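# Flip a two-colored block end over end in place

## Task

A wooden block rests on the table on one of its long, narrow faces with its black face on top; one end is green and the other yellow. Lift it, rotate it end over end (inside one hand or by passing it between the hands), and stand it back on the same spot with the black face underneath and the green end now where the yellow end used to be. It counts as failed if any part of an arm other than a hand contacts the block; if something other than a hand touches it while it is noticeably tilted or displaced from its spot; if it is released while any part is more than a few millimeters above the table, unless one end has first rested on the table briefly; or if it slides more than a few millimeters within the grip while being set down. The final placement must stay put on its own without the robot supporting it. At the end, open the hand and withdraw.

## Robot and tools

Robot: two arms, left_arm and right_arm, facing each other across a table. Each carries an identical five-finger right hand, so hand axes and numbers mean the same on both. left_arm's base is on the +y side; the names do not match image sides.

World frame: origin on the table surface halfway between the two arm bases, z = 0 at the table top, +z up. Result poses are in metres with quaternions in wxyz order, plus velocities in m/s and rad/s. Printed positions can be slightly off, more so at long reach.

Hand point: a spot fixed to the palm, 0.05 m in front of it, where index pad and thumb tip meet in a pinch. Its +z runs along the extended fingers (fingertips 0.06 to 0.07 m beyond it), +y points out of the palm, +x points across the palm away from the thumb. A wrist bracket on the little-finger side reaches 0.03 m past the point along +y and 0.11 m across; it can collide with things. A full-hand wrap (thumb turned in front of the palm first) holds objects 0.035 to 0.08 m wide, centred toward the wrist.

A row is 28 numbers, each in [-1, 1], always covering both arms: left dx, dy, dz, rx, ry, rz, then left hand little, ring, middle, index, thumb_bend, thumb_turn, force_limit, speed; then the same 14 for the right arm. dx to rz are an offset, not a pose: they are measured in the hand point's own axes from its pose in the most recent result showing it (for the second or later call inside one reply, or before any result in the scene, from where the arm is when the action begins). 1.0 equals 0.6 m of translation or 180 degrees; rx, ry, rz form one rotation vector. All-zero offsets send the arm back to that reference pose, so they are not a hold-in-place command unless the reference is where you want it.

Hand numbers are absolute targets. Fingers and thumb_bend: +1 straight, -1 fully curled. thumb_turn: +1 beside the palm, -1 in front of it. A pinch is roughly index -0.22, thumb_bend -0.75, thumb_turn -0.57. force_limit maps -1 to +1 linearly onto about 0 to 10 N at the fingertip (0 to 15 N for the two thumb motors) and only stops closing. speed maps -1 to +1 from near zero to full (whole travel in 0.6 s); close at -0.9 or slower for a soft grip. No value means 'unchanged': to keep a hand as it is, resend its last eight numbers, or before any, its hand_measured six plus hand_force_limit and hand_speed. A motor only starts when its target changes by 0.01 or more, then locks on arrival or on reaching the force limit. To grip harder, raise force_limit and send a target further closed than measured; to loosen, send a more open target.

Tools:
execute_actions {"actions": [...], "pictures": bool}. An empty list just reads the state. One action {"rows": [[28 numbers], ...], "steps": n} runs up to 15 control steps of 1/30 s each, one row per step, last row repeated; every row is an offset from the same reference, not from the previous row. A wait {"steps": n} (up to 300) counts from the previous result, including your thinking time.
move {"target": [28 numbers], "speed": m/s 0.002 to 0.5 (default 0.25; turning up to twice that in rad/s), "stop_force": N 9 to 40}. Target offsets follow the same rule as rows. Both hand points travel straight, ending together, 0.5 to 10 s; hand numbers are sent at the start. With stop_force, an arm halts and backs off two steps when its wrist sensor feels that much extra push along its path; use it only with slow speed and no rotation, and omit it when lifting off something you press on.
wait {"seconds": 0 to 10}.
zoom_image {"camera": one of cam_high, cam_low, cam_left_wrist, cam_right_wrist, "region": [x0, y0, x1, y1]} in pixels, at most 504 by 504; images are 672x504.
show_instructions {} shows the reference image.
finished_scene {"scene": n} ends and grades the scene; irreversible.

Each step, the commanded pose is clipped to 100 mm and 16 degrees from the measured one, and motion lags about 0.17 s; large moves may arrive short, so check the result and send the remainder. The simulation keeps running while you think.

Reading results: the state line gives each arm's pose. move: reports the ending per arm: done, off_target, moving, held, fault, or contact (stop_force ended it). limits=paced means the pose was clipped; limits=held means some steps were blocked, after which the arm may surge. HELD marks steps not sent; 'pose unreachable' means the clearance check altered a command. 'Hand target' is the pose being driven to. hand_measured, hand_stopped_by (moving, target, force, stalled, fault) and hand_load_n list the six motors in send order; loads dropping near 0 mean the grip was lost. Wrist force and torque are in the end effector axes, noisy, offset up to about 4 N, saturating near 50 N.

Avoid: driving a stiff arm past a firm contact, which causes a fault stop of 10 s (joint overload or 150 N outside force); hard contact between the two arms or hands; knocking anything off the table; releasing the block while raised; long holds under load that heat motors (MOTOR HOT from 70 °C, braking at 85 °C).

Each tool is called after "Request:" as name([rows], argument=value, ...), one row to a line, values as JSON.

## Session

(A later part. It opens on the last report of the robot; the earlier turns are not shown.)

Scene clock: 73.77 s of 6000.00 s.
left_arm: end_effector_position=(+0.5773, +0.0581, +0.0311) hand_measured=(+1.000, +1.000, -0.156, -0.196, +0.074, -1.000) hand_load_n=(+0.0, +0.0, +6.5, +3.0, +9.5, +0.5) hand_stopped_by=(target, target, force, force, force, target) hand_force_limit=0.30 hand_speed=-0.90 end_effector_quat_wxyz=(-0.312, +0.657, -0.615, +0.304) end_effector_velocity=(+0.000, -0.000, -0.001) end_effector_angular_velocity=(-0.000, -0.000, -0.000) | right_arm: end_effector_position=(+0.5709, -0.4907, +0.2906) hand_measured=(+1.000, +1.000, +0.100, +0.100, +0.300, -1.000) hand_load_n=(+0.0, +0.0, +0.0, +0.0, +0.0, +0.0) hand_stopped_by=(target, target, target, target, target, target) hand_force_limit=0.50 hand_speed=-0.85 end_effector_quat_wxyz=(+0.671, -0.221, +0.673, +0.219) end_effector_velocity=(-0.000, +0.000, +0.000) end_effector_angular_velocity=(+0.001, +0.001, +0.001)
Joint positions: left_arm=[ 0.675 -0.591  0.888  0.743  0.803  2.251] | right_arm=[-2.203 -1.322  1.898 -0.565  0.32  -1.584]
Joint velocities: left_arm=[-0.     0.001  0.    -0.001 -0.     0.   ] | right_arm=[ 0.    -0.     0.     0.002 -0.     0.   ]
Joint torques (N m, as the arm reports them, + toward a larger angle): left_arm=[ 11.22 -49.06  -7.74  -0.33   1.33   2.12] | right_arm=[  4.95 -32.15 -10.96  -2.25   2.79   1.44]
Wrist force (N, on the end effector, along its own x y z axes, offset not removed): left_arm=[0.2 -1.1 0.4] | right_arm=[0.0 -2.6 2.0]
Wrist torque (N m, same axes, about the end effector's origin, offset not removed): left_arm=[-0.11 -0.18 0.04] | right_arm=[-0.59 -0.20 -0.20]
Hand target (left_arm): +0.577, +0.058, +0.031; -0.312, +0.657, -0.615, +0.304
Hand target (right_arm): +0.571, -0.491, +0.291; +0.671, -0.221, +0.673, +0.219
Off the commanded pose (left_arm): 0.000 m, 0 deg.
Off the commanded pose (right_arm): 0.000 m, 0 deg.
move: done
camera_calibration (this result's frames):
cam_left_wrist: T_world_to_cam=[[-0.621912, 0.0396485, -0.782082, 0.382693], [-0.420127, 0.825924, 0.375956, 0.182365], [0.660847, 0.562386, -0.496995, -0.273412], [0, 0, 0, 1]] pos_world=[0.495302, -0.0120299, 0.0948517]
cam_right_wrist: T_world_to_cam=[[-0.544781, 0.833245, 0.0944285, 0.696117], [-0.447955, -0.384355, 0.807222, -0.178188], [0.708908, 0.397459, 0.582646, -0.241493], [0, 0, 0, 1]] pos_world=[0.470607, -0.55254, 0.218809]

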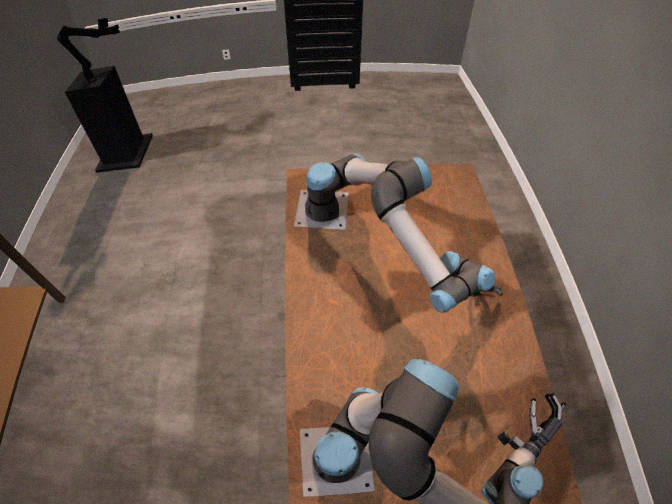

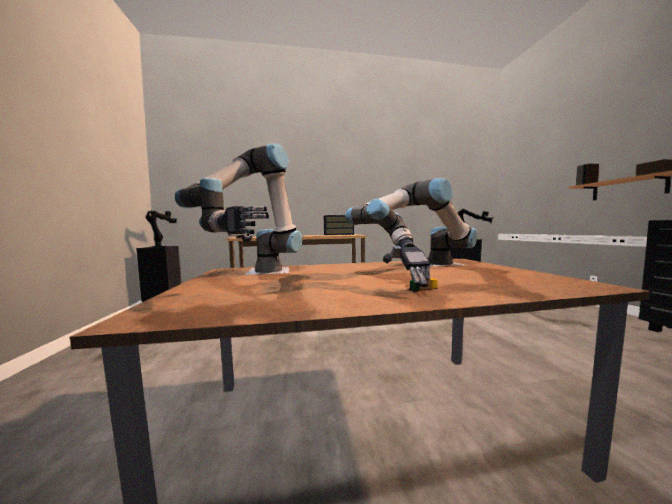

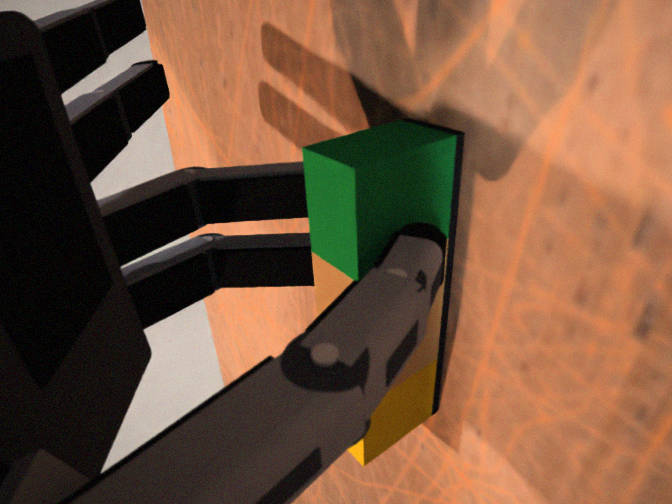

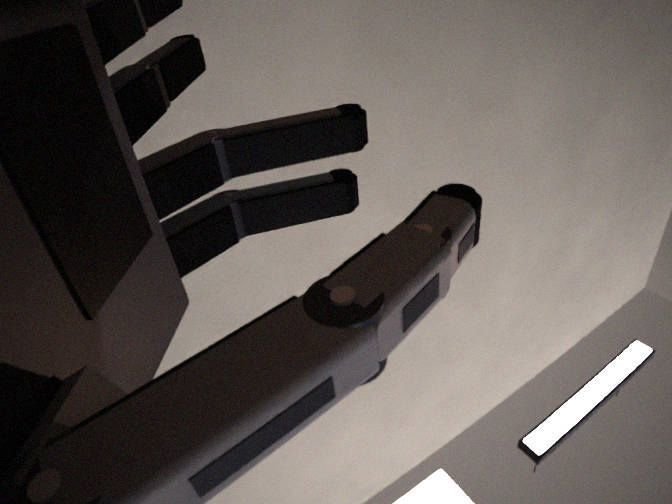

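Just touching; a hair lower, then release.

Request:
move(target=[0,0.001,0.0008,0,0,0,1,1,-0.45,-0.45,0.04,-1,0.3,-0.9,0,0,0,0,0,0,1,1,0.1,0.1,0.3,-1,0.5,-0.85], speed=0.002)

Request:
move(target=[0,0,0,0,0,0,1,1,0.05,0,0.35,-1,0.3,-0.85,0,0,0,0,0,0,1,1,0.1,0.1,0.3,-1,0.5,-0.85])

Request:
move(target=[-0.2,-0.25,-0.24,0,0,0,1,1,0.05,0,0.35,-1,0.3,-0.85,0,0,0,0,0,0,1,1,0.1,0.1,0.3,-1,0.5,-0.85], speed=0.2)

Request:
zoom_image(camera="cam_low", region=[380,250,460,310])

Scene clock: 77.70 s of 6000.00 s.
left_arm: end_effector_position=(+0.5773, +0.0581, +0.0304) hand_measured=(+1.000, +1.000, -0.156, -0.196, +0.074, -1.000) hand_load_n=(+0.0, +0.0, +4.0, +1.0, +11.0, +0.5) hand_stopped_by=(target, target, force, force, force, target) hand_force_limit=0.30 hand_speed=-0.90 end_effector_quat_wxyz=(-0.312, +0.657, -0.615, +0.304) end_effector_velocity=(-0.000, -0.000, -0.000) end_effector_angular_velocity=(+0.000, +0.000, -0.001) | right_arm: end_effector_position=(+0.5709, -0.4907, +0.2906) hand_measured=(+1.000, +1.000, +0.100, +0.100, +0.300, -1.000) hand_load_n=(+0.0, +0.0, +0.0, +0.0, +0.0, +0.0) hand_stopped_by=(target, target, target, target, target, target) hand_force_limit=0.50 hand_speed=-0.85 end_effector_quat_wxyz=(+0.671, -0.221, +0.673, +0.219) end_effector_velocity=(+0.000, -0.000, +0.000) end_effector_angular_velocity=(-0.001, -0.001, -0.000)
Joint positions: left_arm=[ 0.675 -0.59   0.888  0.742  0.803  2.251] | right_arm=[-2.203 -1.322  1.898 -0.565  0.32  -1.584]
Joint velocities: left_arm=[-0.001  0.     0.    -0.    -0.    -0.   ] | right_arm=[-0.    -0.001  0.    -0.001  0.     0.001]
Joint torques (N m, as the arm reports them, + toward a larger angle): left_arm=[ 11.58 -38.26  -3.72  -1.1    1.24   1.58] | right_arm=[  0.32 -29.46 -13.09  -1.65   2.38   0.9 ]
Wrist force (N, on the end effector, along its own x y z axes, offset not removed): left_arm=[0.1 -10.7 -12.1] | right_arm=[0.1 -2.4 0.9]
Wrist torque (N m, same axes, about the end effector's origin, offset not removed): left_arm=[-0.30 0.12 -0.18] | right_arm=[-0.52 -0.15 -0.17]
Hand target (left_arm): +0.577, +0.058, +0.030; -0.312, +0.657, -0.615, +0.304
Hand target (right_arm): +0.571, -0.491, +0.291; +0.671, -0.221, +0.673, +0.219
Off the commanded pose (left_arm): 0.000 m, 0 deg.
Off the commanded pose (right_arm): 0.000 m, 0 deg.
After step 90, 0.23 s passed at rest.
move: done
camera_calibration (this result's frames):
cam_left_wrist: T_world_to_cam=[[-0.621901, 0.0396245, -0.782093, 0.382128], [-0.42013, 0.825938, 0.375923, 0.182662], [0.660856, 0.562367, -0.497004, -0.273775], [0, 0, 0, 1]] pos_world=[0.495314, -0.0120465, 0.0941256]
cam_right_wrist: T_world_to_cam=[[-0.544781, 0.833245, 0.0944278, 0.696117], [-0.447956, -0.384355, 0.807222, -0.178188], [0.708908, 0.397459, 0.582646, -0.241493], [0, 0, 0, 1]] pos_world=[0.470607, -0.55254, 0.218809]

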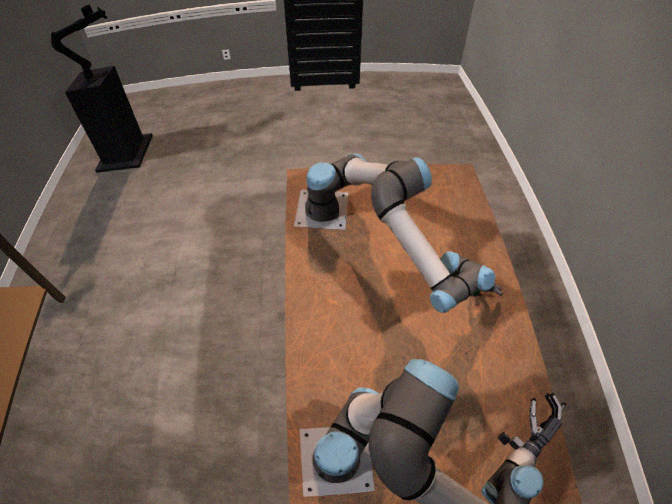

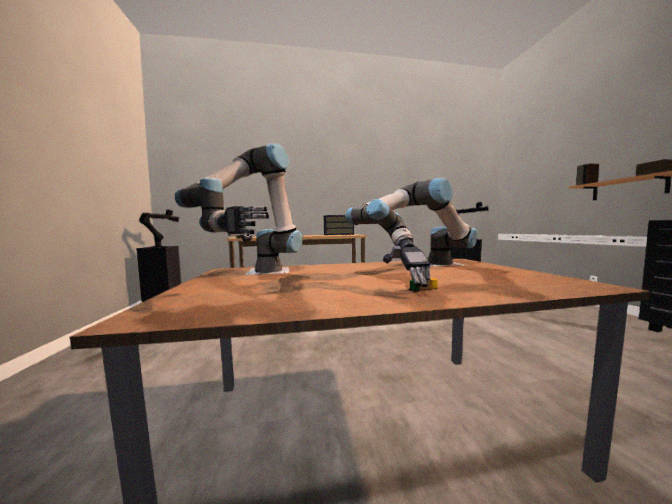

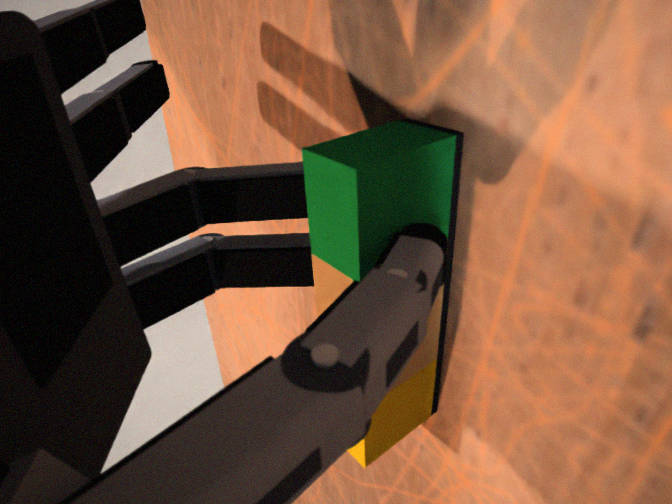

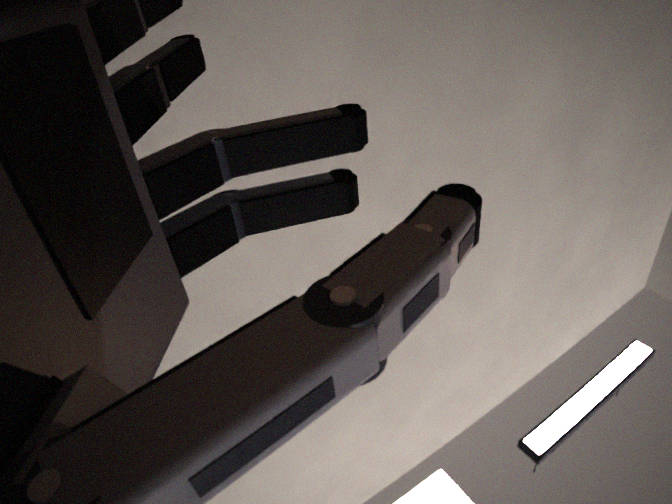

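Scene clock: 79.73 s of 6000.00 s.
left_arm: end_effector_position=(+0.5773, +0.0581, +0.0304) hand_measured=(+1.000, +1.000, +0.050, +0.000, +0.350, -1.000) hand_load_n=(+0.0, +0.0, +0.0, +0.0, +0.0, +0.0) hand_stopped_by=(target, target, target, target, target, target) hand_force_limit=0.30 hand_speed=-0.85 end_effector_quat_wxyz=(-0.312, +0.657, -0.615, +0.304) end_effector_velocity=(-0.000, -0.001, +0.001) end_effector_angular_velocity=(-0.001, -0.001, -0.001) | right_arm: end_effector_position=(+0.5709, -0.4907, +0.2906) hand_measured=(+1.000, +1.000, +0.100, +0.100, +0.300, -1.000) hand_load_n=(+0.0, +0.0, +0.0, +0.0, +0.0, +0.0) hand_stopped_by=(target, target, target, target, target, target) hand_force_limit=0.50 hand_speed=-0.85 end_effector_quat_wxyz=(+0.671, -0.221, +0.673, +0.219) end_effector_velocity=(+0.000, -0.000, -0.000) end_effector_angular_velocity=(+0.001, +0.001, -0.001)
Joint positions: left_arm=[ 0.675 -0.59   0.888  0.742  0.803  2.251] | right_arm=[-2.203 -1.322  1.898 -0.565  0.32  -1.584]
Joint velocities: left_arm=[-0.001 -0.001 -0.    -0.    -0.    -0.   ] | right_arm=[-0.     0.001  0.     0.     0.001  0.   ]
Joint torques (N m, as the arm reports them, + toward a larger angle): left_arm=[ 11.2  -69.07 -29.87   2.82   1.25   1.64] | right_arm=[ -0.1  -29.4  -13.7   -1.65   2.4    0.96]
Wrist force (N, on the end effector, along its own x y z axes, offset not removed): left_arm=[-0.9 -1.2 0.6] | right_arm=[1.4 -2.7 2.6]
Wrist torque (N m, same axes, about the end effector's origin, offset not removed): left_arm=[-0.26 -0.04 0.00] | right_arm=[-0.66 -0.39 -0.09]
Hand target (left_arm): +0.577, +0.058, +0.030; -0.312, +0.657, -0.615, +0.304
Hand target (right_arm): +0.571, -0.491, +0.291; +0.671, -0.221, +0.673, +0.219
Off the commanded pose (left_arm): 0.000 m, 0 deg.
Off the commanded pose (right_arm): 0.000 m, 0 deg.
move: done
camera_calibration (this result's frames):
cam_left_wrist: T_world_to_cam=[[-0.621901, 0.0396243, -0.782093, 0.382129], [-0.42013, 0.825938, 0.375923, 0.182661], [0.660855, 0.562367, -0.497004, -0.273775], [0, 0, 0, 1]] pos_world=[0.495313, -0.0120464, 0.0941259]
cam_right_wrist: T_world_to_cam=[[-0.54478, 0.833245, 0.094428, 0.696117], [-0.447955, -0.384355, 0.807222, -0.178188], [0.708908, 0.397459, 0.582646, -0.241493], [0, 0, 0, 1]] pos_world=[0.470607, -0.55254, 0.218809]

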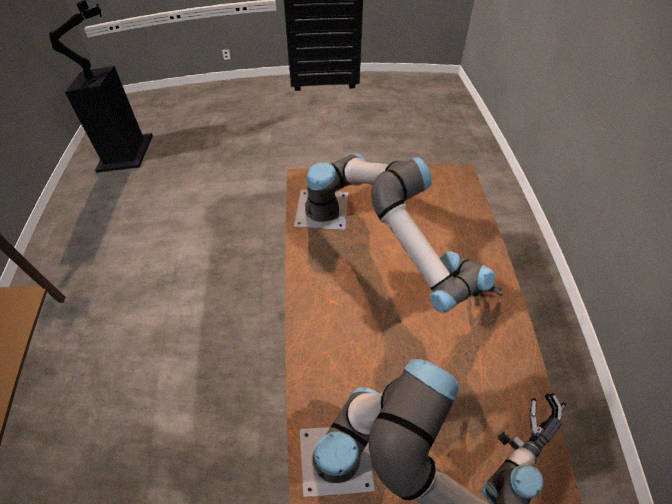

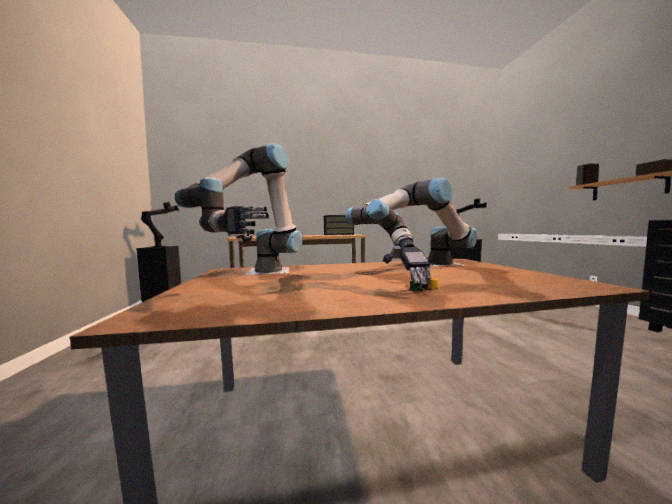

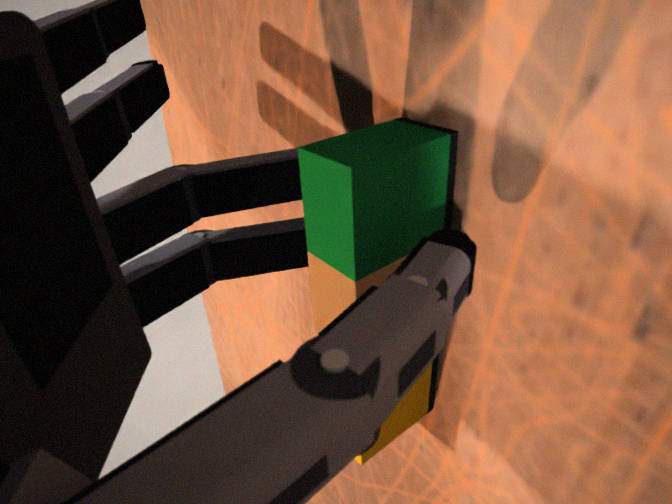

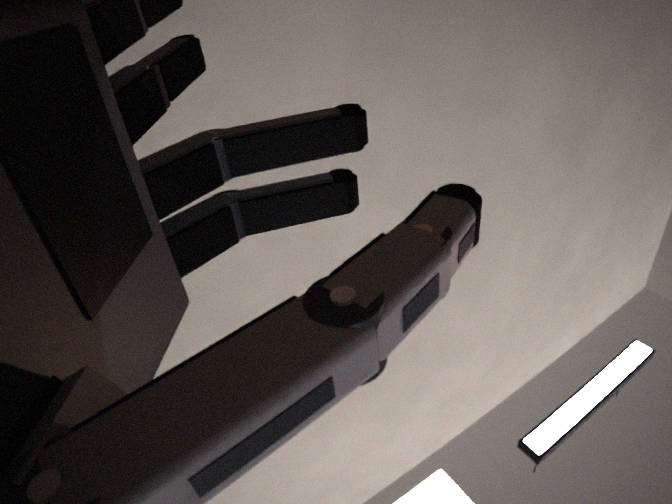

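Scene clock: 81.47 s of 6000.00 s.
left_arm: end_effector_position=(+0.5500, +0.1800, +0.2354) hand_measured=(+1.000, +1.000, +0.050, +0.000, +0.350, -1.000) hand_load_n=(+0.0, +0.0, +0.0, +0.0, +0.0, +0.0) hand_stopped_by=(target, target, target, target, target, target) hand_force_limit=0.30 hand_speed=-0.85 end_effector_quat_wxyz=(-0.312, +0.657, -0.615, +0.305) end_effector_velocity=(+0.000, +0.000, +0.000) end_effector_angular_velocity=(-0.000, +0.000, +0.001) | right_arm: end_effector_position=(+0.5709, -0.4907, +0.2906) hand_measured=(+1.000, +1.000, +0.100, +0.100, +0.300, -1.000) hand_load_n=(+0.0, +0.0, +0.0, +0.0, +0.0, +0.0) hand_stopped_by=(target, target, target, target, target, target) hand_force_limit=0.50 hand_speed=-0.85 end_effector_quat_wxyz=(+0.671, -0.221, +0.673, +0.219) end_effector_velocity=(+0.000, -0.000, -0.000) end_effector_angular_velocity=(+0.000, +0.000, -0.000)
Joint positions: left_arm=[ 0.747 -1.011  1.085  0.909  0.84   2.334] | right_arm=[-2.203 -1.322  1.898 -0.565  0.32  -1.584]
Joint velocities: left_arm=[ 0.001 -0.    -0.     0.     0.     0.   ] | right_arm=[ 0.     0.     0.    -0.001  0.     0.   ]
Joint torques (N m, as the arm reports them, + toward a larger angle): left_arm=[ 11.88 -56.01 -11.02   2.55   1.3    2.06] | right_arm=[ -0.01 -29.65 -13.65  -1.66   2.48   0.9 ]
Wrist force (N, on the end effector, along its own x y z axes, offset not removed): left_arm=[-1.8 0.1 0.9] | right_arm=[-0.4 -2.0 1.9]
Wrist torque (N m, same axes, about the end effector's origin, offset not removed): left_arm=[0.01 0.21 -0.03] | right_arm=[-0.46 -0.16 -0.31]
Hand target (left_arm): +0.550, +0.180, +0.236; -0.312, +0.657, -0.615, +0.305
Hand target (right_arm): +0.571, -0.491, +0.291; +0.671, -0.221, +0.673, +0.219
Off the commanded pose (left_arm): 0.000 m, 0 deg.
Off the commanded pose (right_arm): 0.000 m, 0 deg.
move: done
camera_calibration (this result's frames):
cam_left_wrist: T_world_to_cam=[[-0.62173, 0.0397544, -0.782222, 0.520525], [-0.420146, 0.825932, 0.375918, -0.00658185], [0.661007, 0.562367, -0.496804, -0.222492], [0, 0, 0, 1]] pos_world=[0.467929, 0.109865, 0.299106]
cam_right_wrist: T_world_to_cam=[[-0.54478, 0.833245, 0.0944284, 0.696117], [-0.447955, -0.384355, 0.807222, -0.178188], [0.708908, 0.397459, 0.582646, -0.241493], [0, 0, 0, 1]] pos_world=[0.470607, -0.55254, 0.218809]

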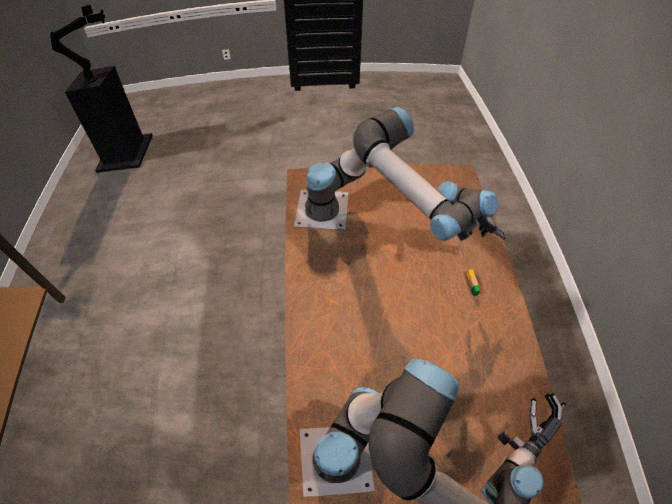

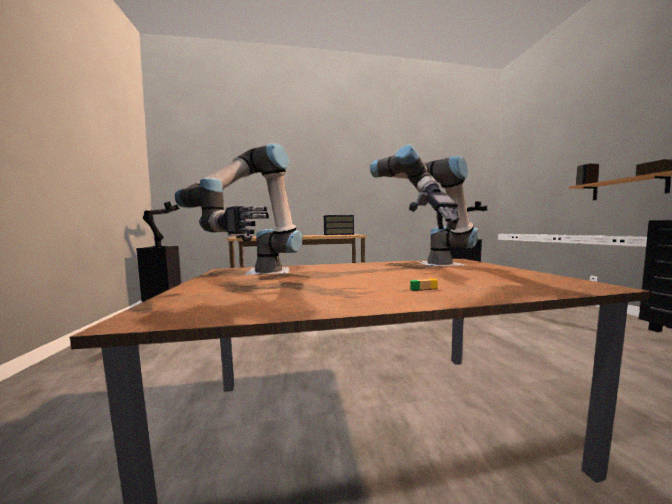

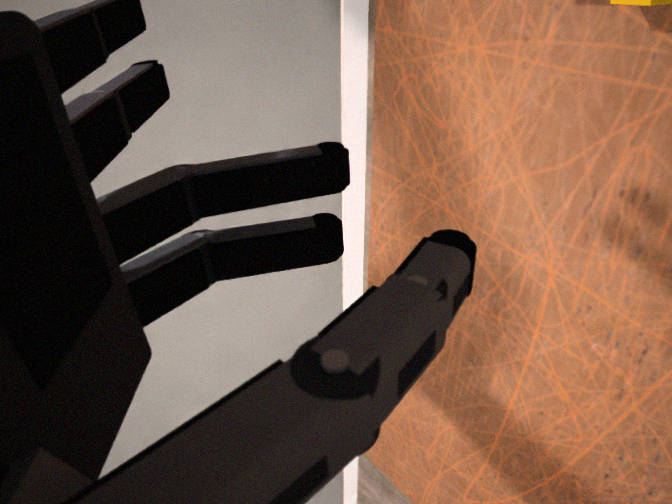

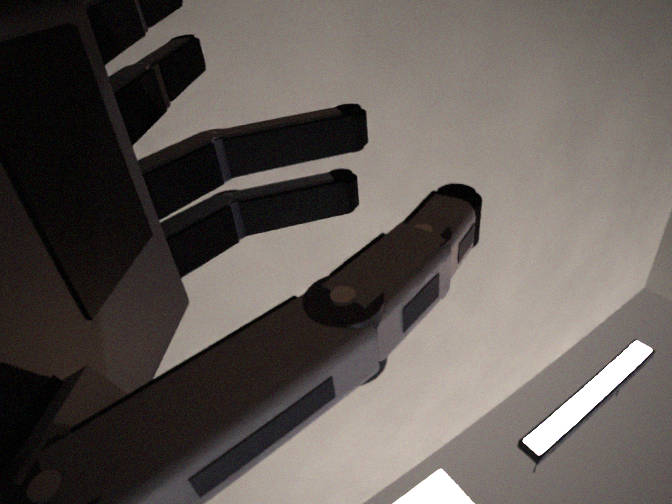

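Region (380, 250, 460, 310) of cam_low's 672x504 image, scaled by 6.300, with more detail than that image has; it fills the top 378 rows of this view, and the rest is white.

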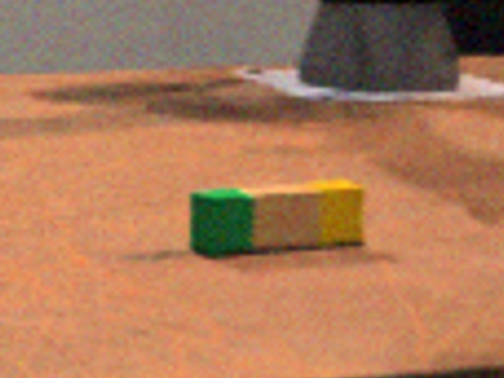

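Request:
finished_scene(scene=2)

The scene is finished: the task was done.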